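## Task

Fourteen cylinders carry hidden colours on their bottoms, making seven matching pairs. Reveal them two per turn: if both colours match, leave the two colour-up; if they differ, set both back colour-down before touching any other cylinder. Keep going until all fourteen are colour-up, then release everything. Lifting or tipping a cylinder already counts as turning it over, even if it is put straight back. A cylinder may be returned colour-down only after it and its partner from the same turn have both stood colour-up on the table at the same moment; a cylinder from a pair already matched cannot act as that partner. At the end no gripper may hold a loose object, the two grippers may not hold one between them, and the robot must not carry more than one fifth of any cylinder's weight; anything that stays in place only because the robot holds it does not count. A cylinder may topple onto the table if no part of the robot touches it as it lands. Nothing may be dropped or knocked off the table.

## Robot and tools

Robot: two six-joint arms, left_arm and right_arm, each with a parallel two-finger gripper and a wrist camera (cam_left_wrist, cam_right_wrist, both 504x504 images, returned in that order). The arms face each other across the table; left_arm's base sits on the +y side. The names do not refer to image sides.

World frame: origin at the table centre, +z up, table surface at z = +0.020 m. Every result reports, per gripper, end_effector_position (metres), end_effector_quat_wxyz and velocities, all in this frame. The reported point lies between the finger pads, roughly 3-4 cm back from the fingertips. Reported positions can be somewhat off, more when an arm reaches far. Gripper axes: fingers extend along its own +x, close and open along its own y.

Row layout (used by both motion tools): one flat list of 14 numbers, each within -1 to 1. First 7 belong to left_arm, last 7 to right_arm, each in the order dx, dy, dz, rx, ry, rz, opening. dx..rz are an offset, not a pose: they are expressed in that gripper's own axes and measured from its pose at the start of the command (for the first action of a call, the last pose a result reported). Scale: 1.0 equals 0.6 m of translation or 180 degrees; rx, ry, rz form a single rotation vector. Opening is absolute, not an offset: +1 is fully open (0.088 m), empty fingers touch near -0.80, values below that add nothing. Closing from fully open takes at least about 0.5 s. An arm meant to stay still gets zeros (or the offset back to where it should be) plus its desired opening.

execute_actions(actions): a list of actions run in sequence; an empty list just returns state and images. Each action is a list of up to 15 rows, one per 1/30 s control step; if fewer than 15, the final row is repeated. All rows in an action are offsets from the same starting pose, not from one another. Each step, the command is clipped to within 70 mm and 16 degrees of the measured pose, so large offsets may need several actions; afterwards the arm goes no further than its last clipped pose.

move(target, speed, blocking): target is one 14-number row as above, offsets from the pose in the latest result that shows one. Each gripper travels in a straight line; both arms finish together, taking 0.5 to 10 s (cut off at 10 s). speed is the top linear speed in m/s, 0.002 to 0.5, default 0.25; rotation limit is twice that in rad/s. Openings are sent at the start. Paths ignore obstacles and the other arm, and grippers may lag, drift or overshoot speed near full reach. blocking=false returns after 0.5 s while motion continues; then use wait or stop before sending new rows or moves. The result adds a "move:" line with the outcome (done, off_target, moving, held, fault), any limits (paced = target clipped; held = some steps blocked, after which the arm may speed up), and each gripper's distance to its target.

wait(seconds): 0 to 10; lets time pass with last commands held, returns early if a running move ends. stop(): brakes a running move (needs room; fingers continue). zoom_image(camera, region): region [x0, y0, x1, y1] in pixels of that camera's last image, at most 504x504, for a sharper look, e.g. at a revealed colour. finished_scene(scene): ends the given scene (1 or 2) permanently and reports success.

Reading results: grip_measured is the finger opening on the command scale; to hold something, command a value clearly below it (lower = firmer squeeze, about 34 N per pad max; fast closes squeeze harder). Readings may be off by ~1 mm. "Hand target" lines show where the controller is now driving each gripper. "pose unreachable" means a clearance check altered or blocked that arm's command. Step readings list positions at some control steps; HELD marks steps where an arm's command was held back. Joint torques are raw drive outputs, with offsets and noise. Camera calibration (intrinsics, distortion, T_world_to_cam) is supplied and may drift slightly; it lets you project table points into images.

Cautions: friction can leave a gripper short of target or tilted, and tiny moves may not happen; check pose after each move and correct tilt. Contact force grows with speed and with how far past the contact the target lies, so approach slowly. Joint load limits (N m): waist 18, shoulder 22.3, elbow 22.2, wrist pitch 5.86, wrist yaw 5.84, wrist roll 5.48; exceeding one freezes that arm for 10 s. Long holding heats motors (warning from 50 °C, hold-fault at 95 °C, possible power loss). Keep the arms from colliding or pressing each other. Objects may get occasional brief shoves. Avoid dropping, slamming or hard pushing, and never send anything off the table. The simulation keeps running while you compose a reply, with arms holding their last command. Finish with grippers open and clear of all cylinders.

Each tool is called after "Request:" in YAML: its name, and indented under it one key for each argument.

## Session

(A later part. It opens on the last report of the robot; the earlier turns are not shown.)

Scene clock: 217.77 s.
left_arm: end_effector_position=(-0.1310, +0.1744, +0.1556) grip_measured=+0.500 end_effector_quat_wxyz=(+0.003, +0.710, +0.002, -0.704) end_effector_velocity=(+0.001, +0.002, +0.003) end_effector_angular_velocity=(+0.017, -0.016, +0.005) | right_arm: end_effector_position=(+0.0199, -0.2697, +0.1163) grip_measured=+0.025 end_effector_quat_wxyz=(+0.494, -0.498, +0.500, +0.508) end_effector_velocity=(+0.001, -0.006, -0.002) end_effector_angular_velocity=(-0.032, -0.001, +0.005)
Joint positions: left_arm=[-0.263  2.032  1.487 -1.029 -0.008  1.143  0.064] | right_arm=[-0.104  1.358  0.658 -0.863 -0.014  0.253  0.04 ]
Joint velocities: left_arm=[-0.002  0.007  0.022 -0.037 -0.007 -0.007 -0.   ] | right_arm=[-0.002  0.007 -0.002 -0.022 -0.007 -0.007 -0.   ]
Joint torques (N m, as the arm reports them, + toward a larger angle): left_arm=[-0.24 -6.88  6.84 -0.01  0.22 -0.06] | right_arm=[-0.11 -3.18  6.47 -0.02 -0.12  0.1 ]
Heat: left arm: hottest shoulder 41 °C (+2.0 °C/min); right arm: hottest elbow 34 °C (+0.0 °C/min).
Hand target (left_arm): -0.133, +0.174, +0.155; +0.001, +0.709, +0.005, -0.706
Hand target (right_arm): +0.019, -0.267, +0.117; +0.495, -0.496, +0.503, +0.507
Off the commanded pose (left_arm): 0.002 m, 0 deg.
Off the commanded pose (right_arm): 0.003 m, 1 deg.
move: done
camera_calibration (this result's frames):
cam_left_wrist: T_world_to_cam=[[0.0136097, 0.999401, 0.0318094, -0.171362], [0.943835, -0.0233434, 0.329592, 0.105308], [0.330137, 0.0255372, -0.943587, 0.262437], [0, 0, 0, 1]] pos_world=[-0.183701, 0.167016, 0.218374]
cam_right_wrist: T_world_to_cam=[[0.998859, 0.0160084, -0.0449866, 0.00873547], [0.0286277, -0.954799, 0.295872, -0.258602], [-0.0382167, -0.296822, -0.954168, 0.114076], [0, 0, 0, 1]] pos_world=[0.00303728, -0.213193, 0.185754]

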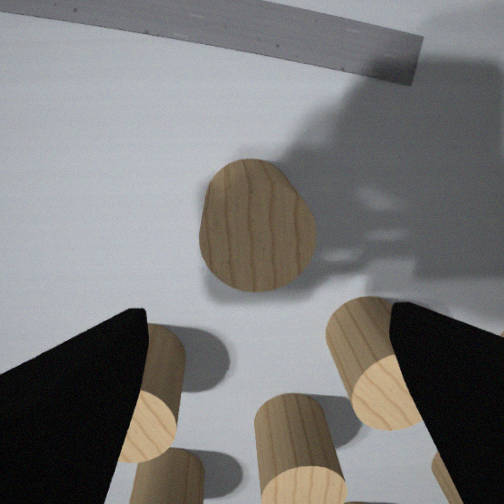

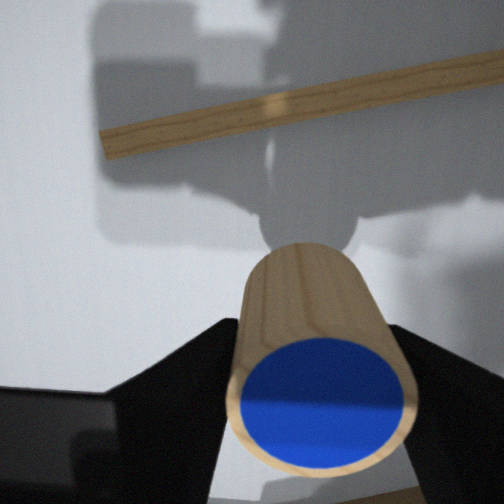

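Request:
move:
  target: [0.141,0,0.008,0,-0.003,0,0.5, 0.078,0,0,0,0.004,-0.004,-0.4]
  speed: 0.1

Request:
move:
  target: [0,0,0,0,0,0,-0.4, 0,0,0,0,0,0,0.5]

Request:
move:
  target: [-0.15,0,0,0,0,0,-0.4, -0.15,0,0,0,0,0,0.5]

Request:
move:
  target: [-0.18,0.225,-0.275,0,0,0.503,-0.4, -0.173,-0.013,0.267,0,-0.497,0,1]
  speed: 0.4

Scene clock: 222.57 s.
left_arm: end_effector_position=(-0.1334, +0.1721, +0.0749) grip_measured=+0.500 end_effector_quat_wxyz=(+0.006, +0.708, -0.001, -0.707) end_effector_velocity=(+0.002, +0.005, +0.000) end_effector_angular_velocity=(+0.017, -0.016, +0.005) | right_arm: end_effector_position=(+0.0183, -0.2666, +0.0757) grip_measured=+0.024 end_effector_quat_wxyz=(+0.495, -0.500, +0.498, +0.507) end_effector_velocity=(-0.002, -0.003, -0.001) end_effector_angular_velocity=(-0.018, +0.018, +0.005)
Joint positions: left_arm=[-0.265  2.165  1.342 -0.739 -0.006  1.142  0.063] | right_arm=[-0.096  1.484  0.57  -0.651 -0.009  0.258  0.04 ]
Joint velocities: left_arm=[-0.002 -0.002 -0.002 -0.022 -0.007 -0.007 -0.   ] | right_arm=[-0.002  0.002 -0.002 -0.007 -0.022 -0.007 -0.   ]
Joint torques (N m, as the arm reports them, + toward a larger angle): left_arm=[-0.22 -7.18  4.58  0.44  0.24 -0.08] | right_arm=[ 0.28 -2.64  2.82  1.58  0.12  0.15]
Heat: left arm: hottest shoulder 41 °C (+2.0 °C/min); right arm: hottest elbow 34 °C (+0.0 °C/min).
Hand target (left_arm): -0.134, +0.175, +0.071; +0.003, +0.707, +0.003, -0.707
Hand target (right_arm): +0.019, -0.270, +0.070; +0.494, -0.504, +0.500, +0.502
Off the commanded pose (left_arm): 0.005 m, 1 deg.
Off the commanded pose (right_arm): 0.007 m, 1 deg.
move: done
camera_calibration (this result's frames):
cam_left_wrist: T_world_to_cam=[[0.0145792, 0.999659, 0.0216526, -0.165668], [0.946244, -0.0207917, 0.322786, 0.134522], [0.323126, 0.0157827, -0.946224, 0.18804], [0, 0, 0, 1]] pos_world=[-0.185636, 0.165441, 0.138093]
cam_right_wrist: T_world_to_cam=[[0.999034, 0.0197457, -0.0392676, 0.00904312], [0.0305321, -0.954436, 0.29685, -0.243581], [-0.0316169, -0.297762, -0.954116, 0.0757614], [0, 0, 0, 1]] pos_world=[0.000798003, -0.210102, 0.144947]

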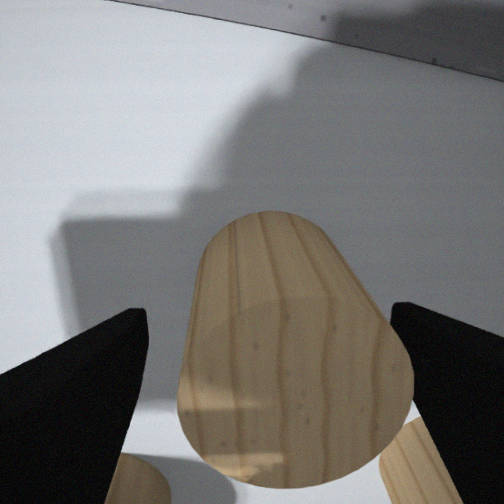

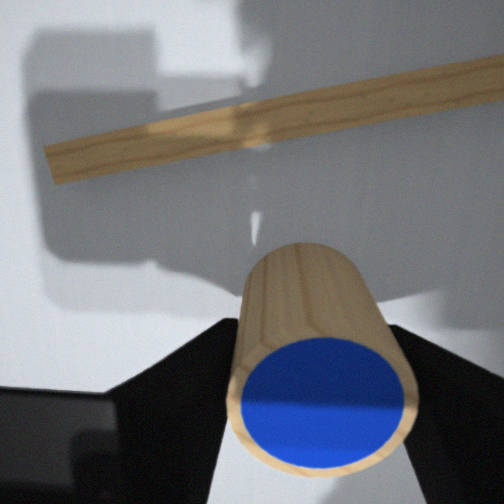

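Scene clock: 223.23 s.
left_arm: end_effector_position=(-0.1333, +0.1721, +0.0749) grip_measured=+0.032 end_effector_quat_wxyz=(+0.006, +0.708, -0.001, -0.706) end_effector_velocity=(+0.002, -0.000, +0.001) end_effector_angular_velocity=(-0.001, -0.007, +0.024) | right_arm: end_effector_position=(+0.0182, -0.2661, +0.0757) grip_measured=+0.498 end_effector_quat_wxyz=(+0.495, -0.500, +0.498, +0.508) end_effector_velocity=(-0.000, -0.002, +0.001) end_effector_angular_velocity=(-0.004, +0.006, +0.005)
Joint positions: left_arm=[-0.265  2.165  1.342 -0.739 -0.006  1.142  0.041] | right_arm=[-0.096  1.484  0.57  -0.649 -0.009  0.258  0.063]
Joint velocities: left_arm=[ 0.002 -0.002  0.002 -0.007 -0.007 -0.022 -0.   ] | right_arm=[-0.002 -0.007 -0.002 -0.007 -0.007 -0.007  0.   ]
Joint torques (N m, as the arm reports them, + toward a larger angle): left_arm=[-0.08 -7.99  5.19  0.22  0.03  0.01] | right_arm=[ 0.04 -4.39  4.42 -0.02 -0.01 -0.01]
Heat: left arm: hottest shoulder 41 °C (+2.0 °C/min); right arm: hottest elbow 34 °C (+0.0 °C/min).
Hand target (left_arm): -0.133, +0.172, +0.075; +0.006, +0.708, -0.001, -0.706
Hand target (right_arm): +0.018, -0.267, +0.076; +0.495, -0.500, +0.498, +0.507
Off the commanded pose (left_arm): 0.000 m, 0 deg.
Off the commanded pose (right_arm): 0.000 m, 0 deg.
move: done
camera_calibration (this result's frames):
cam_left_wrist: T_world_to_cam=[[0.0145682, 0.999663, 0.0215014, -0.165636], [0.946131, -0.0207379, 0.323118, 0.134423], [0.323455, 0.0156359, -0.946114, 0.188085], [0, 0, 0, 1]] pos_world=[-0.185606, 0.165427, 0.138076]
cam_right_wrist: T_world_to_cam=[[0.999009, 0.0198329, -0.0398387, 0.00923476], [0.0307141, -0.955088, 0.294726, -0.243135], [-0.0322042, -0.295658, -0.954751, 0.0765224], [0, 0, 0, 1]] pos_world=[0.000706415, -0.209774, 0.145086]

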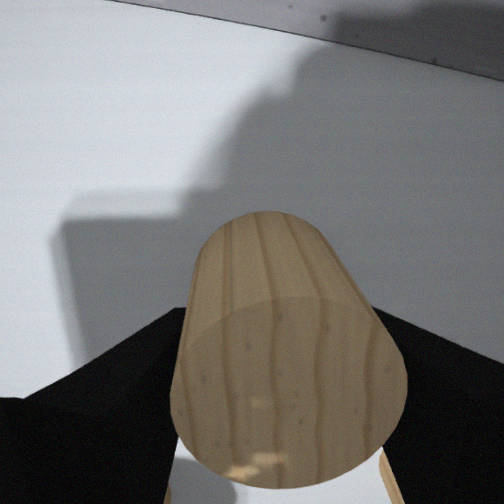

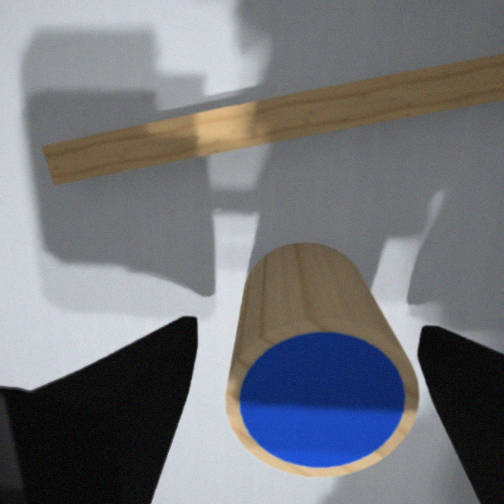

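Scene clock: 224.17 s.
left_arm: end_effector_position=(-0.1321, +0.1752, +0.1586) grip_measured=+0.032 end_effector_quat_wxyz=(+0.001, +0.710, +0.004, -0.704) end_effector_velocity=(+0.002, +0.005, +0.000) end_effector_angular_velocity=(+0.017, -0.016, +0.005) | right_arm: end_effector_position=(+0.0194, -0.2691, +0.1613) grip_measured=+0.500 end_effector_quat_wxyz=(+0.493, -0.504, +0.501, +0.502) end_effector_velocity=(+0.000, -0.006, +0.003) end_effector_angular_velocity=(-0.023, +0.001, +0.024)
Joint positions: left_arm=[-0.266  2.031  1.498 -1.046 -0.006  1.142  0.041] | right_arm=[-0.098  1.304  0.81  -1.084 -0.009  0.258  0.063]
Joint velocities: left_arm=[-0.002 -0.002 -0.002 -0.022 -0.007 -0.007 -0.   ] | right_arm=[ 0.002 -0.007  0.007 -0.037 -0.007 -0.022 -0.   ]
Joint torques (N m, as the arm reports them, + toward a larger angle): left_arm=[-0.2  -8.67  6.88 -0.03  0.06 -0.03] | right_arm=[-0.24 -4.79  6.98 -0.07  0.01 -0.14]
Heat: left arm: hottest shoulder 41 °C (+2.0 °C/min); right arm: hottest elbow 34 °C (-1.0 °C/min).
Hand target (left_arm): -0.134, +0.173, +0.165; +0.006, +0.708, -0.001, -0.706
Hand target (right_arm): +0.019, -0.266, +0.165; +0.495, -0.500, +0.498, +0.508
Off the commanded pose (left_arm): 0.007 m, 1 deg.
Off the commanded pose (right_arm): 0.005 m, 1 deg.
move: done
camera_calibration (this result's frames):
cam_left_wrist: T_world_to_cam=[[0.0147485, 0.99921, 0.0369028, -0.172866], [0.943877, -0.0260921, 0.329265, 0.105925], [0.329967, 0.0299756, -0.943516, 0.26484], [0, 0, 0, 1]] pos_world=[-0.18482, 0.167555, 0.221383]
cam_right_wrist: T_world_to_cam=[[0.999207, 0.0173432, -0.0358366, 0.0101679], [0.0275997, -0.95048, 0.309559, -0.272358], [-0.0286932, -0.310303, -0.950205, 0.152666], [0, 0, 0, 1]] pos_world=[0.00173763, -0.211675, 0.22974]

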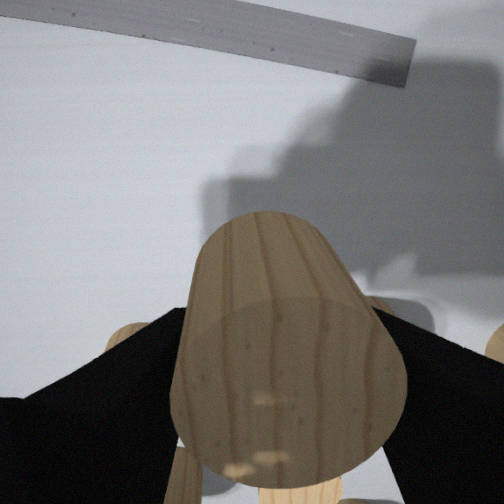

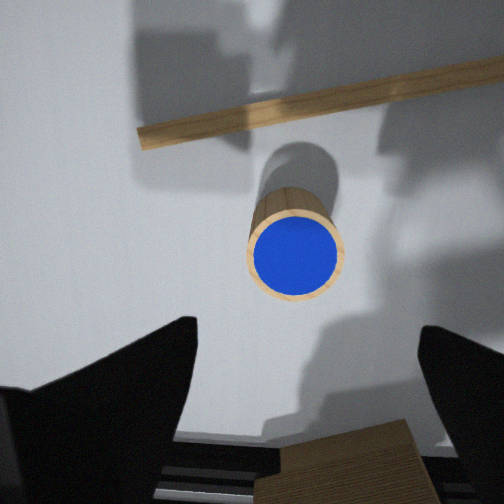

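Scene clock: 226.77 s.
left_arm: end_effector_position=(+0.0315, +0.0437, +0.2672) grip_measured=+0.032 end_effector_quat_wxyz=(+0.496, +0.505, -0.502, -0.496) end_effector_velocity=(+0.002, +0.000, -0.000) end_effector_angular_velocity=(-0.002, +0.007, +0.010) | right_arm: end_effector_position=(+0.0239, -0.1068, +0.2717) grip_measured=+1.000 end_effector_quat_wxyz=(+0.700, +0.009, +0.009, +0.714) end_effector_velocity=(-0.000, -0.000, +0.001) end_effector_angular_velocity=(+0.017, -0.003, +0.005)
Joint positions: left_arm=[0.185 1.879 0.743 1.133 0.026 1.586 0.041] | right_arm=[-0.142  1.298  0.315  0.983  0.207  0.026  0.088]
Joint velocities: left_arm=[ 0.002  0.002 -0.002  0.007 -0.007 -0.007 -0.   ] | right_arm=[-0.002  0.012 -0.007  0.037 -0.007 -0.007  0.   ]
Joint torques (N m, as the arm reports them, + toward a larger angle): left_arm=[ 0.25 -6.11  6.69  2.1   0.23  0.01] | right_arm=[-0.16 -3.45  3.84  1.96 -0.11 -0.13]
Heat: left arm: hottest shoulder 41 °C (+2.0 °C/min); right arm: hottest elbow 34 °C (-1.0 °C/min).
Hand target (left_arm): +0.032, +0.041, +0.270; +0.497, +0.502, -0.506, -0.494
Hand target (right_arm): +0.025, -0.108, +0.264; +0.700, -0.002, +0.012, +0.714
Off the commanded pose (left_arm): 0.003 m, 1 deg.
Off the commanded pose (right_arm): 0.009 m, 2 deg.
move: off_target (right_arm)
camera_calibration (this result's frames):
cam_left_wrist: T_world_to_cam=[[0.036525, 0.0353778, -0.998706, 0.270206], [0.944986, 0.323855, 0.0460325, -0.0273485], [0.325065, -0.945445, -0.0216027, 0.113701], [0, 0, 0, 1]] pos_world=[-0.0209855, 0.106795, 0.273572]
cam_right_wrist: T_world_to_cam=[[0.998601, 0.0485428, -0.0209547, 0.00614948], [-0.00538677, -0.300855, -0.953655, 0.261046], [-0.0525974, 0.952434, -0.300172, 0.266948], [0, 0, 0, 1]] pos_world=[0.00930607, -0.176012, 0.329207]

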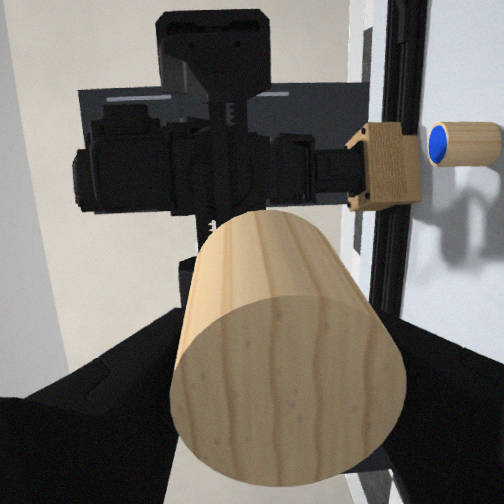

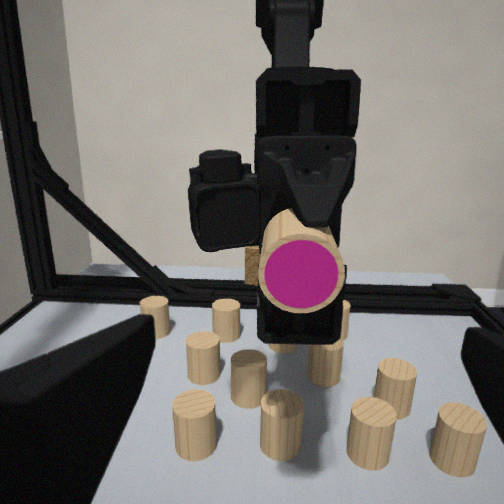

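Request:
move:
  target: [0,0,0,0,0,0,-0.4, 0.181,-0.006,-0.015,0,0,-0.006,1]
  speed: 0.15

Request:
move:
  target: [0,0,0,0,0,0,-0.4, 0,0,0,0,0,0,-0.4]

Request:
move:
  target: [0,0,0,0,0,0,1, 0,0,0,0,0,0,-0.4]

Request:
move:
  target: [-0.09,0.015,0.005,-0.005,0,0.003,1, -0.135,0,0,0,0,0,-0.4]

Request:
move:
  target: [0,0,0,0,0,0,1, -0.072,0.04,-0.247,0,0.503,0,-0.4]
  speed: 0.4

Request:
move:
  target: [0,0,0,0,0,0,1, 0.08,0,0,0,0.004,-0.004,-0.4]
  speed: 0.07

Scene clock: 231.53 s.
left_arm: end_effector_position=(+0.0315, +0.0436, +0.2670) grip_measured=+0.032 end_effector_quat_wxyz=(+0.496, +0.505, -0.502, -0.496) end_effector_velocity=(+0.002, -0.000, +0.000) end_effector_angular_velocity=(+0.002, +0.007, +0.020) | right_arm: end_effector_position=(+0.0247, -0.0017, +0.2646) grip_measured=+1.000 end_effector_quat_wxyz=(+0.707, +0.011, +0.008, +0.707) end_effector_velocity=(-0.000, +0.002, -0.002) end_effector_angular_velocity=(-0.007, +0.006, +0.005)
Joint positions: left_arm=[0.185 1.88  0.743 1.133 0.026 1.586 0.041] | right_arm=[-0.213  1.747  0.687  1.065  0.155  0.026  0.088]
Joint velocities: left_arm=[-0.002 -0.002  0.002 -0.007 -0.022 -0.007 -0.   ] | right_arm=[-0.002  0.007  0.007 -0.007 -0.007  0.007  0.   ]
Joint torques (N m, as the arm reports them, + toward a larger angle): left_arm=[-0.08 -6.66  5.53  1.69 -0.02 -0.06] | right_arm=[-0.22 -5.97  6.78  1.65 -0.12 -0.02]
Heat: left arm: hottest shoulder 41 °C (+2.0 °C/min); right arm: hottest elbow 34 °C (-1.0 °C/min).
Hand target (left_arm): +0.031, +0.044, +0.267; +0.496, +0.505, -0.502, -0.496
Hand target (right_arm): +0.025, +0.002, +0.263; +0.707, +0.009, +0.009, +0.707
Off the commanded pose (left_arm): 0.000 m, 0 deg.
Off the commanded pose (right_arm): 0.004 m, 0 deg.
move: done
camera_calibration (this result's frames):
cam_left_wrist: T_world_to_cam=[[0.0365374, 0.0353638, -0.998706, 0.270002], [0.94511, 0.323495, 0.0460314, -0.0272315], [0.324704, -0.945569, -0.021603, 0.1136], [0, 0, 0, 1]] pos_world=[-0.0210149, 0.106678, 0.27336]
cam_right_wrist: T_world_to_cam=[[0.999338, 0.0295825, -0.0211672, 0.0000526697], [-0.0114544, -0.296384, -0.955, 0.286363], [-0.0345249, 0.954611, -0.295849, 0.163153], [0, 0, 0, 1]] pos_world=[0.00886034, -0.0708756, 0.321747]

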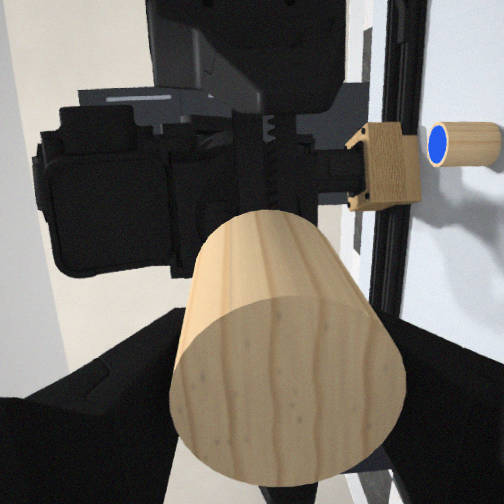

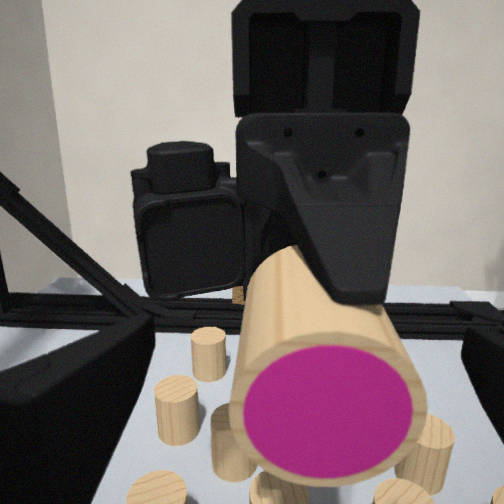

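Scene clock: 232.03 s.
left_arm: end_effector_position=(+0.0312, +0.0436, +0.2670) grip_measured=+0.032 end_effector_quat_wxyz=(+0.496, +0.505, -0.503, -0.497) end_effector_velocity=(+0.002, +0.001, -0.005) end_effector_angular_velocity=(+0.022, +0.008, +0.020) | right_arm: end_effector_position=(+0.0252, -0.0017, +0.2644) grip_measured=+0.025 end_effector_quat_wxyz=(+0.708, +0.011, +0.008, +0.707) end_effector_velocity=(-0.002, -0.001, -0.001) end_effector_angular_velocity=(-0.007, +0.021, +0.010)
Joint positions: left_arm=[0.185 1.88  0.743 1.133 0.027 1.586 0.041] | right_arm=[-0.214  1.747  0.687  1.065  0.156  0.026  0.04 ]
Joint velocities: left_arm=[-0.002 -0.002 -0.002 -0.022 -0.022 -0.007 -0.   ] | right_arm=[ 0.002 -0.002 -0.002 -0.007 -0.007  0.022 -0.   ]
Joint torques (N m, as the arm reports them, + toward a larger angle): left_arm=[ 0.03 -6.57  5.55  1.76  0.   -0.03] | right_arm=[ 0.08 -7.41  5.42  1.84 -0.04  0.  ]
Heat: left arm: hottest shoulder 41 °C (+2.0 °C/min); right arm: hottest elbow 34 °C (-1.0 °C/min).
Hand target (left_arm): +0.032, +0.044, +0.267; +0.496, +0.505, -0.502, -0.496
Hand target (right_arm): +0.025, -0.002, +0.264; +0.707, +0.011, +0.008, +0.707
Off the commanded pose (left_arm): 0.000 m, 0 deg.
Off the commanded pose (right_arm): 0.001 m, 0 deg.
move: done
camera_calibration (this result's frames):
cam_left_wrist: T_world_to_cam=[[0.0365756, 0.0353219, -0.998706, 0.270013], [0.945479, 0.322413, 0.0460293, -0.026914], [0.323622, -0.94594, -0.0216037, 0.113743], [0, 0, 0, 1]] pos_world=[-0.021239, 0.106734, 0.27336]
cam_right_wrist: T_world_to_cam=[[0.999394, 0.0276684, -0.0211236, -0.000481706], [-0.0119681, -0.296722, -0.954889, 0.286213], [-0.0326881, 0.954563, -0.296212, 0.163109], [0, 0, 0, 1]] pos_world=[0.00923858, -0.070759, 0.321606]

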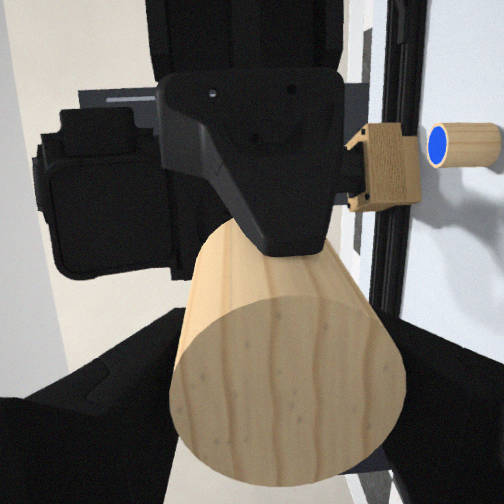

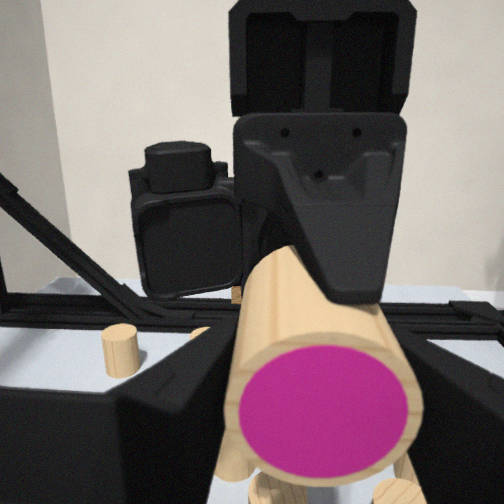

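Scene clock: 232.73 s.
left_arm: end_effector_position=(+0.0312, +0.0436, +0.2670) grip_measured=+1.000 end_effector_quat_wxyz=(+0.496, +0.505, -0.503, -0.497) end_effector_velocity=(-0.000, +0.001, -0.005) end_effector_angular_velocity=(+0.022, -0.007, +0.005) | right_arm: end_effector_position=(+0.0252, -0.0017, +0.2644) grip_measured=+0.025 end_effector_quat_wxyz=(+0.708, +0.011, +0.008, +0.707) end_effector_velocity=(+0.000, -0.001, -0.007) end_effector_angular_velocity=(-0.027, +0.003, +0.005)
Joint positions: left_arm=[0.185 1.88  0.743 1.133 0.027 1.586 0.088] | right_arm=[-0.214  1.747  0.687  1.065  0.156  0.026  0.04 ]
Joint velocities: left_arm=[-0.002 -0.002 -0.002 -0.022 -0.007  0.007  0.   ] | right_arm=[-0.002 -0.002 -0.007 -0.022 -0.007  0.007 -0.   ]
Joint torques (N m, as the arm reports them, + toward a larger angle): left_arm=[ 0.01 -6.62  5.49  1.73 -0.01 -0.05] | right_arm=[ 0.08 -7.45  5.43  1.85  0.01 -0.02]
Heat: left arm: hottest shoulder 41 °C (+2.0 °C/min); right arm: hottest elbow 34 °C (-1.0 °C/min).
Hand target (left_arm): +0.031, +0.044, +0.267; +0.496, +0.505, -0.503, -0.497
Hand target (right_arm): +0.025, -0.002, +0.264; +0.708, +0.011, +0.008, +0.707
Off the commanded pose (left_arm): 0.000 m, 0 deg.
Off the commanded pose (right_arm): 0.000 m, 0 deg.
move: done
camera_calibration (this result's frames):
cam_left_wrist: T_world_to_cam=[[0.0365756, 0.0353219, -0.998706, 0.270013], [0.945479, 0.322413, 0.0460293, -0.026914], [0.323622, -0.94594, -0.0216037, 0.113743], [0, 0, 0, 1]] pos_world=[-0.021239, 0.106734, 0.27336]
cam_right_wrist: T_world_to_cam=[[0.999394, 0.0276684, -0.0211236, -0.000481706], [-0.0119681, -0.296722, -0.954889, 0.286213], [-0.0326881, 0.954563, -0.296212, 0.163109], [0, 0, 0, 1]] pos_world=[0.00923858, -0.070759, 0.321606]

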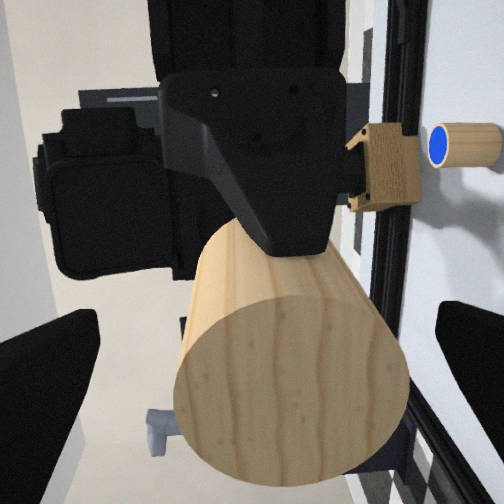

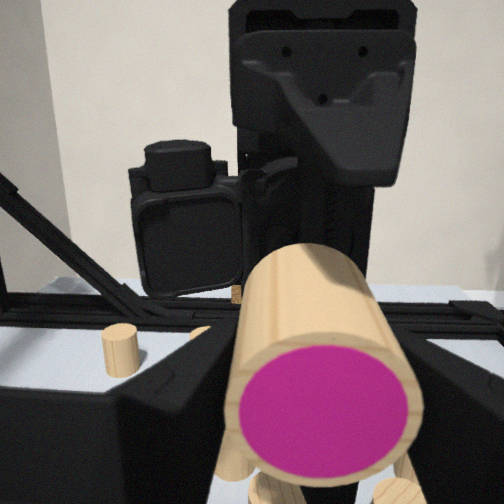

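Scene clock: 233.67 s.
left_arm: end_effector_position=(+0.0278, +0.0955, +0.2736) grip_measured=+1.000 end_effector_quat_wxyz=(+0.499, +0.500, -0.501, -0.500) end_effector_velocity=(-0.000, +0.002, -0.003) end_effector_angular_velocity=(+0.017, -0.007, -0.005) | right_arm: end_effector_position=(+0.0251, -0.0794, +0.2655) grip_measured=+0.025 end_effector_quat_wxyz=(+0.707, +0.012, +0.007, +0.707) end_effector_velocity=(+0.003, -0.003, -0.000) end_effector_angular_velocity=(-0.002, -0.008, -0.010)
Joint positions: left_arm=[0.18  1.699 0.535 1.164 0.026 1.573 0.088] | right_arm=[-0.161  1.466  0.392  1.081  0.208  0.026  0.04 ]
Joint velocities: left_arm=[ 0.002 -0.012 -0.007 -0.022  0.007  0.007  0.   ] | right_arm=[-0.002 -0.017 -0.012 -0.007  0.007 -0.007 -0.   ]
Joint torques (N m, as the arm reports them, + toward a larger angle): left_arm=[-0.26 -6.42  4.65  1.89 -0.2  -0.14] | right_arm=[ 0.41 -6.02  4.15  1.76  0.16  0.  ]
Heat: left arm: hottest shoulder 41 °C (+2.0 °C/min); right arm: hottest elbow 34 °C (-1.0 °C/min).
Hand target (left_arm): +0.028, +0.097, +0.276; +0.502, +0.498, -0.501, -0.498
Hand target (right_arm): +0.025, -0.083, +0.264; +0.707, +0.011, +0.008, +0.707
Off the commanded pose (left_arm): 0.003 m, 0 deg.
Off the commanded pose (right_arm): 0.004 m, 0 deg.
move: done
camera_calibration (this result's frames):
cam_left_wrist: T_world_to_cam=[[0.0241992, 0.032545, -0.999177, 0.275685], [0.947193, 0.318928, 0.0333282, -0.036969], [0.319751, -0.94722, -0.0231085, 0.164674], [0, 0, 0, 1]] pos_world=[-0.0243093, 0.158801, 0.280496]
cam_right_wrist: T_world_to_cam=[[0.999353, 0.0285031, -0.0219277, 0.00210081], [-0.0126006, -0.293555, -0.955859, 0.264719], [-0.033682, 0.955517, -0.293006, 0.236907], [0, 0, 0, 1]] pos_world=[0.00921566, -0.148719, 0.322495]

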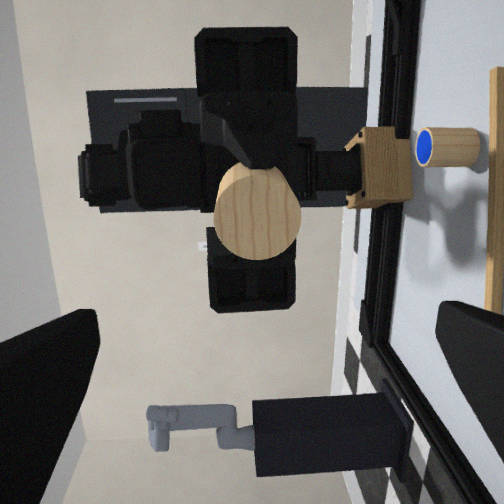

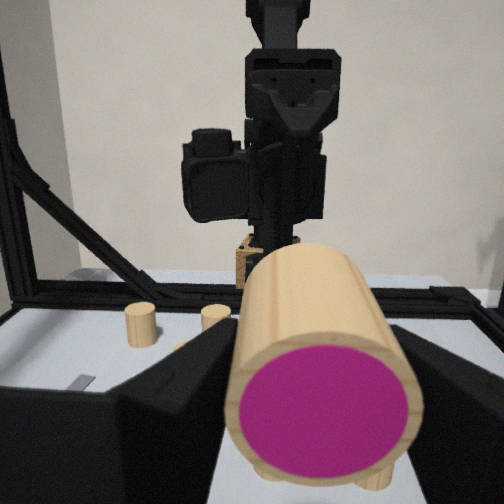

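Scene clock: 236.13 s.
left_arm: end_effector_position=(+0.0278, +0.0956, +0.2736) grip_measured=+1.000 end_effector_quat_wxyz=(+0.499, +0.500, -0.501, -0.500) end_effector_velocity=(+0.000, +0.000, -0.007) end_effector_angular_velocity=(+0.027, +0.008, +0.005) | right_arm: end_effector_position=(-0.0017, -0.1235, +0.1187) grip_measured=+0.025 end_effector_quat_wxyz=(+0.498, -0.493, +0.504, +0.504) end_effector_velocity=(+0.004, -0.000, +0.004) end_effector_angular_velocity=(-0.015, -0.011, -0.015)
Joint positions: left_arm=[0.18  1.699 0.535 1.164 0.026 1.573 0.088] | right_arm=[-0.155  1.903  1.252 -0.911 -0.015  0.218  0.04 ]
Joint velocities: left_arm=[-0.002  0.002 -0.002 -0.022 -0.007 -0.007  0.   ] | right_arm=[-0.007  0.002  0.022 -0.037  0.007  0.007 -0.   ]
Joint torques (N m, as the arm reports them, + toward a larger angle): left_arm=[-0.01 -5.32  5.45  1.75 -0.01 -0.04] | right_arm=[-0.24 -7.22  6.76 -0.12 -0.12  0.  ]
Heat: left arm: hottest shoulder 41 °C (+2.0 °C/min); right arm: hottest elbow 34 °C (+0.0 °C/min).
Hand target (left_arm): +0.028, +0.096, +0.274; +0.499, +0.500, -0.501, -0.500
Hand target (right_arm): -0.002, -0.121, +0.117; +0.497, -0.494, +0.507, +0.502
Off the commanded pose (left_arm): 0.000 m, 0 deg.
Off the commanded pose (right_arm): 0.003 m, 1 deg.
move: done
camera_calibration (this result's frames):
cam_left_wrist: T_world_to_cam=[[0.0241992, 0.032545, -0.999177, 0.275695], [0.947193, 0.318928, 0.0333282, -0.0369991], [0.319751, -0.94722, -0.0231085, 0.16477], [0, 0, 0, 1]] pos_world=[-0.0243116, 0.158901, 0.280508]
cam_right_wrist: T_world_to_cam=[[0.998978, 0.000404318, -0.0451895, 0.0262358], [0.0137496, -0.955272, 0.295408, -0.119102], [-0.0430488, -0.295728, -0.954302, 0.159108], [0, 0, 0, 1]] pos_world=[-0.017722, -0.0667328, 0.188206]

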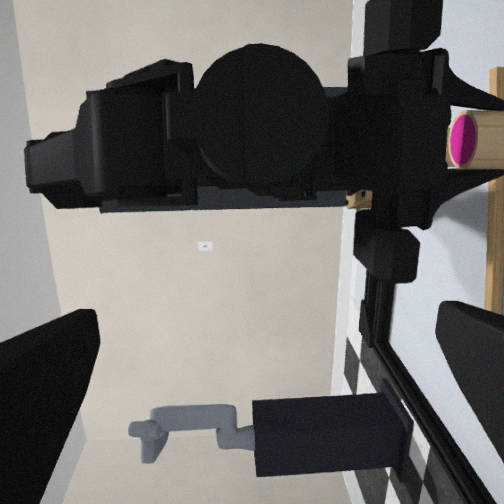

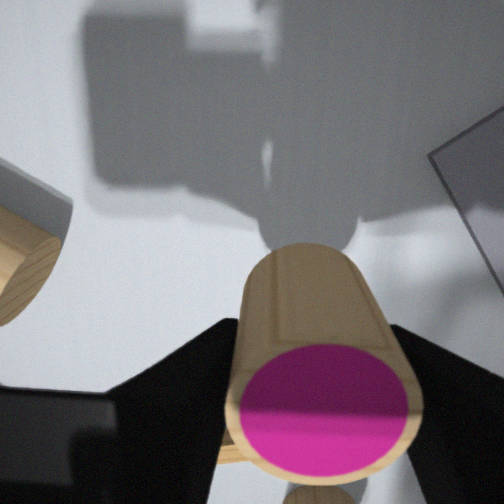

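Scene clock: 237.13 s.
left_arm: end_effector_position=(+0.0278, +0.0955, +0.2735) grip_measured=+1.000 end_effector_quat_wxyz=(+0.499, +0.500, -0.501, -0.500) end_effector_velocity=(+0.000, +0.001, -0.002) end_effector_angular_velocity=(+0.007, +0.007, +0.005) | right_arm: end_effector_position=(-0.0029, -0.1193, +0.0791) grip_measured=+0.024 end_effector_quat_wxyz=(+0.500, -0.494, +0.500, +0.505) end_effector_velocity=(+0.001, -0.004, -0.001) end_effector_angular_velocity=(-0.013, +0.004, +0.005)
Joint positions: left_arm=[0.18  1.699 0.535 1.164 0.026 1.573 0.088] | right_arm=[-0.152  1.984  1.19  -0.763 -0.009  0.218  0.04 ]
Joint velocities: left_arm=[-0.002 -0.002 -0.002 -0.007 -0.007 -0.007  0.   ] | right_arm=[-0.002 -0.002 -0.007 -0.007 -0.007 -0.007 -0.   ]
Joint torques (N m, as the arm reports them, + toward a larger angle): left_arm=[-0.15 -5.36  5.56  1.75  0.01 -0.04] | right_arm=[ 0.3  -6.88  3.19  0.67  0.12  0.15]
Heat: left arm: hottest shoulder 41 °C (+2.0 °C/min); right arm: hottest elbow 34 °C (+0.0 °C/min).
Hand target (left_arm): +0.028, +0.096, +0.273; +0.499, +0.500, -0.501, -0.500
Hand target (right_arm): -0.002, -0.124, +0.071; +0.498, -0.500, +0.504, +0.498
Off the commanded pose (left_arm): 0.000 m, 0 deg.
Off the commanded pose (right_arm): 0.009 m, 1 deg.
move: off_target (right_arm)
camera_calibration (this result's frames):
cam_left_wrist: T_world_to_cam=[[0.0241904, 0.032926, -0.999165, 0.275502], [0.947193, 0.318916, 0.0334415, -0.0370169], [0.31975, -0.947211, -0.0234726, 0.164843], [0, 0, 0, 1]] pos_world=[-0.024311, 0.158875, 0.280379]
cam_right_wrist: T_world_to_cam=[[0.999177, 0.00404647, -0.0403547, 0.0256701], [0.0155582, -0.957128, 0.289246, -0.103099], [-0.0374542, -0.289636, -0.956404, 0.12339], [0, 0, 0, 1]] pos_world=[-0.0194235, -0.0630443, 0.148868]

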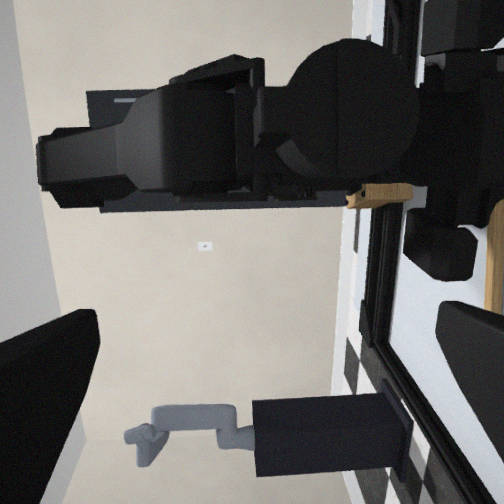

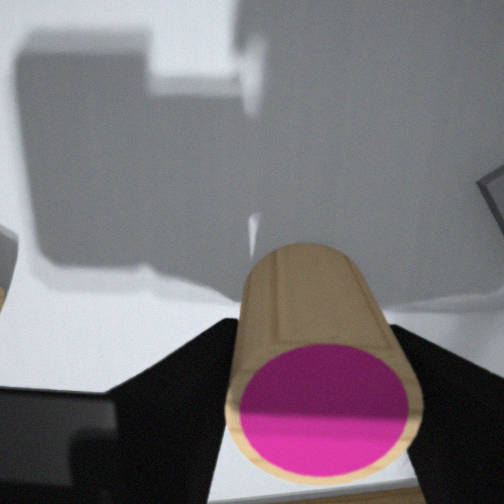

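Request:
move:
  target: [0,0,0,0,0,0,1, 0.014,0,-0.004,0,0.004,0,-0.4]
  speed: 0.05

Request:
move:
  target: [0,0,0,0,0,0,1, 0,0,0,0,0,0,0.5]

Request:
move:
  target: [0,0,0,0,0,0,1, -0.15,0,0,0,0,0,0.5]

Request:
move:
  target: [0,0,0,0,0,0,1, 0.025,-0.035,-0.24,0,0,0,0.6]

Scene clock: 240.50 s.
left_arm: end_effector_position=(+0.0278, +0.0955, +0.2735) grip_measured=+1.000 end_effector_quat_wxyz=(+0.499, +0.500, -0.501, -0.500) end_effector_velocity=(-0.004, +0.001, -0.002) end_effector_angular_velocity=(+0.002, +0.007, -0.015) | right_arm: end_effector_position=(-0.0032, -0.1179, +0.0789) grip_measured=+0.024 end_effector_quat_wxyz=(+0.502, -0.492, +0.499, +0.507) end_effector_velocity=(+0.002, -0.002, +0.000) end_effector_angular_velocity=(-0.009, +0.006, -0.015)
Joint positions: left_arm=[0.18  1.699 0.535 1.164 0.026 1.573 0.088] | right_arm=[-0.151  1.985  1.19  -0.756 -0.007  0.218  0.04 ]
Joint velocities: left_arm=[-0.007  0.002 -0.007  0.007  0.007 -0.007  0.   ] | right_arm=[-0.007 -0.002 -0.002 -0.007 -0.007  0.007 -0.   ]
Joint torques (N m, as the arm reports them, + toward a larger angle): left_arm=[-0.04 -5.36  5.42  1.73 -0.01 -0.04] | right_arm=[ 0.02 -6.84  3.5   0.97 -0.14 -0.02]
Heat: left arm: hottest shoulder 40 °C (+1.0 °C/min); right arm: hottest shoulder 34 °C (+0.0 °C/min).
Hand target (left_arm): +0.028, +0.096, +0.274; +0.499, +0.500, -0.501, -0.500
Hand target (right_arm): -0.003, -0.122, +0.071; +0.497, -0.497, +0.503, +0.502
Off the commanded pose (left_arm): 0.000 m, 0 deg.
Off the commanded pose (right_arm): 0.009 m, 1 deg.
move: off_target (right_arm)
camera_calibration (this result's frames):
cam_left_wrist: T_world_to_cam=[[0.0241904, 0.032926, -0.999165, 0.275502], [0.947193, 0.318916, 0.0334415, -0.0370169], [0.31975, -0.947211, -0.0234726, 0.164843], [0, 0, 0, 1]] pos_world=[-0.024311, 0.158875, 0.280379]
cam_right_wrist: T_world_to_cam=[[0.999179, 0.00467024, -0.040237, 0.0260559], [0.0158737, -0.959027, 0.282869, -0.101454], [-0.0372673, -0.283276, -0.958314, 0.1245], [0, 0, 0, 1]] pos_world=[-0.0197843, -0.0621509, 0.149057]

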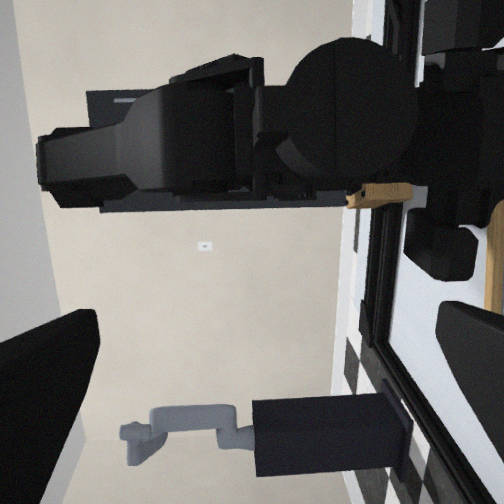

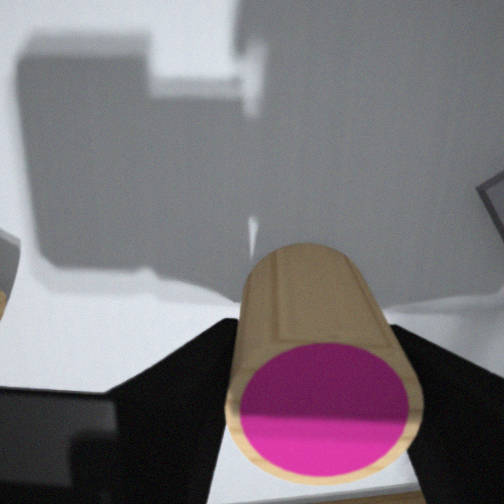

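Scene clock: 241.17 s.
left_arm: end_effector_position=(+0.0278, +0.0955, +0.2735) grip_measured=+1.000 end_effector_quat_wxyz=(+0.499, +0.500, -0.501, -0.500) end_effector_velocity=(-0.002, +0.001, -0.005) end_effector_angular_velocity=(+0.022, -0.007, -0.000) | right_arm: end_effector_position=(-0.0034, -0.1175, +0.0789) grip_measured=+0.498 end_effector_quat_wxyz=(+0.502, -0.492, +0.498, +0.508) end_effector_velocity=(+0.000, -0.002, +0.000) end_effector_angular_velocity=(-0.008, +0.005, +0.020)
Joint positions: left_arm=[0.18  1.699 0.535 1.164 0.026 1.573 0.088] | right_arm=[-0.151  1.985  1.19  -0.754 -0.007  0.218  0.063]
Joint velocities: left_arm=[-0.007 -0.002 -0.002 -0.022 -0.007  0.007  0.   ] | right_arm=[-0.002 -0.002 -0.002 -0.007 -0.007 -0.022  0.001]
Joint torques (N m, as the arm reports them, + toward a larger angle): left_arm=[-0.01 -5.3   5.41  1.73 -0.02 -0.05] | right_arm=[ 0.03 -8.71  4.83  0.01  0.   -0.02]
Heat: left arm: hottest shoulder 40 °C (+1.0 °C/min); right arm: hottest shoulder 34 °C (+0.0 °C/min).
Hand target (left_arm): +0.028, +0.096, +0.273; +0.499, +0.500, -0.501, -0.500
Hand target (right_arm): -0.003, -0.118, +0.079; +0.502, -0.492, +0.499, +0.507
Off the commanded pose (left_arm): 0.000 m, 0 deg.
Off the commanded pose (right_arm): 0.000 m, 0 deg.
move: done
camera_calibration (this result's frames):
cam_left_wrist: T_world_to_cam=[[0.0241904, 0.032926, -0.999165, 0.275502], [0.947193, 0.318916, 0.0334415, -0.0370169], [0.31975, -0.947211, -0.0234726, 0.164843], [0, 0, 0, 1]] pos_world=[-0.024311, 0.158875, 0.280379]
cam_right_wrist: T_world_to_cam=[[0.999147, 0.00475059, -0.0410115, 0.0262705], [0.0161024, -0.959529, 0.281149, -0.100999], [-0.0380161, -0.281569, -0.958787, 0.12485], [0, 0, 0, 1]] pos_world=[-0.0198754, -0.0618821, 0.149178]

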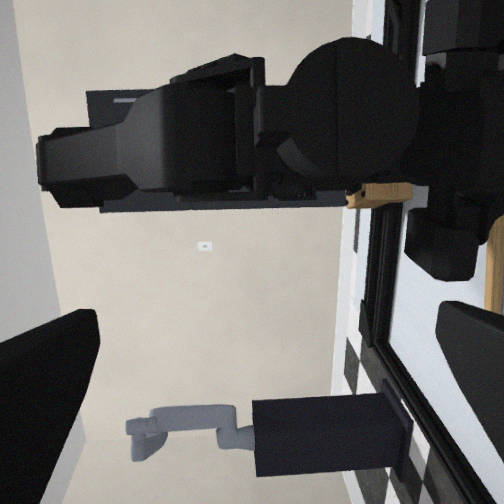

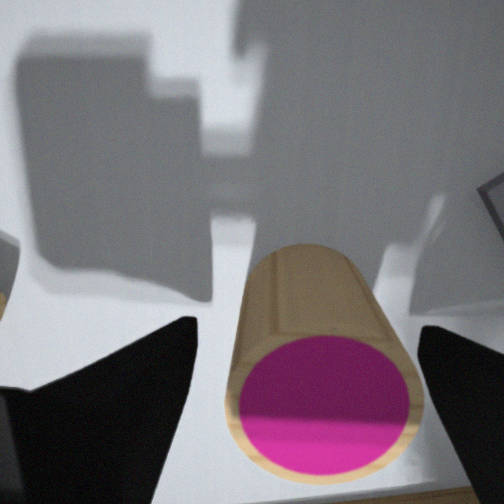

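Scene clock: 242.07 s.
left_arm: end_effector_position=(+0.0278, +0.0955, +0.2735) grip_measured=+1.000 end_effector_quat_wxyz=(+0.499, +0.500, -0.501, -0.500) end_effector_velocity=(+0.000, +0.001, +0.000) end_effector_angular_velocity=(+0.002, +0.007, +0.005) | right_arm: end_effector_position=(-0.0025, -0.1217, +0.1645) grip_measured=+0.500 end_effector_quat_wxyz=(+0.500, -0.495, +0.501, +0.504) end_effector_velocity=(+0.001, -0.004, +0.004) end_effector_angular_velocity=(-0.023, +0.002, +0.005)
Joint positions: left_arm=[0.18  1.699 0.535 1.164 0.026 1.573 0.088] | right_arm=[-0.151  1.854  1.378 -1.085 -0.007  0.218  0.063]
Joint velocities: left_arm=[-0.002 -0.007 -0.002 -0.007 -0.007 -0.007  0.   ] | right_arm=[-0.002 -0.002  0.012 -0.037 -0.007 -0.007 -0.   ]
Joint torques (N m, as the arm reports them, + toward a larger angle): left_arm=[-0.15 -5.34  5.37  1.75  0.01 -0.03] | right_arm=[-0.17 -8.83  6.97 -0.05 -0.01 -0.07]
Heat: left arm: hottest shoulder 40 °C (+1.0 °C/min); right arm: hottest shoulder 34 °C (+0.0 °C/min).
Hand target (left_arm): +0.028, +0.096, +0.273; +0.499, +0.500, -0.501, -0.500
Hand target (right_arm): -0.002, -0.119, +0.169; +0.502, -0.492, +0.498, +0.508
Off the commanded pose (left_arm): 0.000 m, 0 deg.
Off the commanded pose (right_arm): 0.005 m, 1 deg.
move: done
camera_calibration (this result's frames):
cam_left_wrist: T_world_to_cam=[[0.0241904, 0.032926, -0.999165, 0.275502], [0.947193, 0.318916, 0.0334415, -0.0370169], [0.31975, -0.947211, -0.0234726, 0.164843], [0, 0, 0, 1]] pos_world=[-0.024311, 0.158875, 0.280379]
cam_right_wrist: T_world_to_cam=[[0.999252, 0.00427707, -0.038436, 0.0283943], [0.0153475, -0.956109, 0.292608, -0.130568], [-0.0354975, -0.292979, -0.95546, 0.203827], [0, 0, 0, 1]] pos_world=[-0.0191338, -0.0652417, 0.234045]

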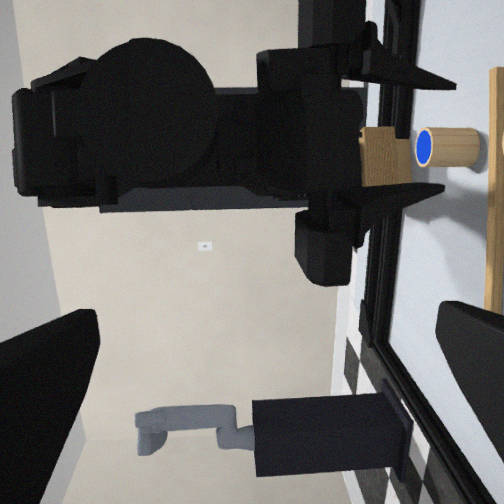

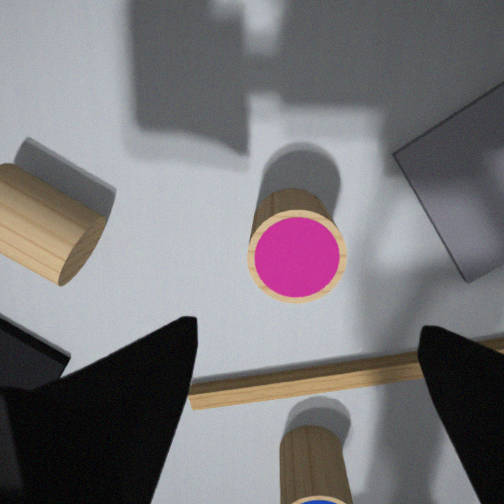

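Scene clock: 243.20 s.
left_arm: end_effector_position=(+0.0278, +0.0955, +0.2735) grip_measured=+1.000 end_effector_quat_wxyz=(+0.499, +0.500, -0.501, -0.500) end_effector_velocity=(+0.000, -0.000, +0.003) end_effector_angular_velocity=(-0.012, -0.008, +0.005) | right_arm: end_effector_position=(+0.0188, -0.2611, +0.1503) grip_measured=+0.600 end_effector_quat_wxyz=(+0.500, -0.494, +0.498, +0.508) end_effector_velocity=(-0.001, -0.005, -0.001) end_effector_angular_velocity=(-0.013, +0.019, -0.009)
Joint positions: left_arm=[0.18  1.699 0.535 1.164 0.026 1.573 0.088] | right_arm=[-0.105  1.327  0.781 -1.007 -0.007  0.261  0.068]
Joint velocities: left_arm=[-0.002 -0.002  0.002  0.007 -0.007  0.007  0.   ] | right_arm=[-0.002 -0.012 -0.012 -0.007 -0.022  0.007  0.   ]
Joint torques (N m, as the arm reports them, + toward a larger angle): left_arm=[-0.01 -5.33  5.42  1.75  0.01 -0.04] | right_arm=[ 0.19 -4.79  3.99  0.01  0.    0.17]
Heat: left arm: hottest shoulder 40 °C (+1.0 °C/min); right arm: hottest shoulder 34 °C (+0.0 °C/min).
Hand target (left_arm): +0.028, +0.096, +0.273; +0.499, +0.500, -0.501, -0.500
Hand target (right_arm): +0.019, -0.265, +0.148; +0.500, -0.495, +0.501, +0.504
Off the commanded pose (left_arm): 0.000 m, 0 deg.
Off the commanded pose (right_arm): 0.005 m, 1 deg.
move: done
camera_calibration (this result's frames):
cam_left_wrist: T_world_to_cam=[[0.0241904, 0.032926, -0.999165, 0.275502], [0.947193, 0.318916, 0.0334415, -0.0370169], [0.31975, -0.947211, -0.0234726, 0.164843], [0, 0, 0, 1]] pos_world=[-0.024311, 0.158875, 0.280379]
cam_right_wrist: T_world_to_cam=[[0.999129, 0.00839913, -0.040883, 0.00862713], [0.0197253, -0.958267, 0.285193, -0.259517], [-0.0367814, -0.285751, -0.957598, 0.152442], [0, 0, 0, 1]] pos_world=[0.00210647, -0.205199, 0.220343]

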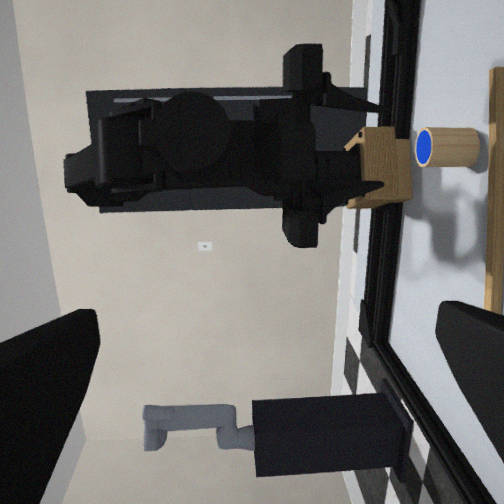

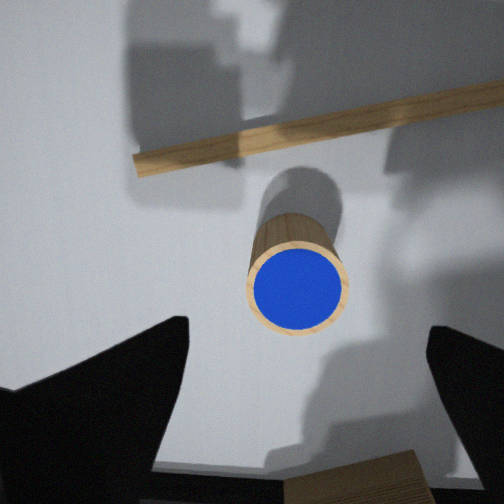

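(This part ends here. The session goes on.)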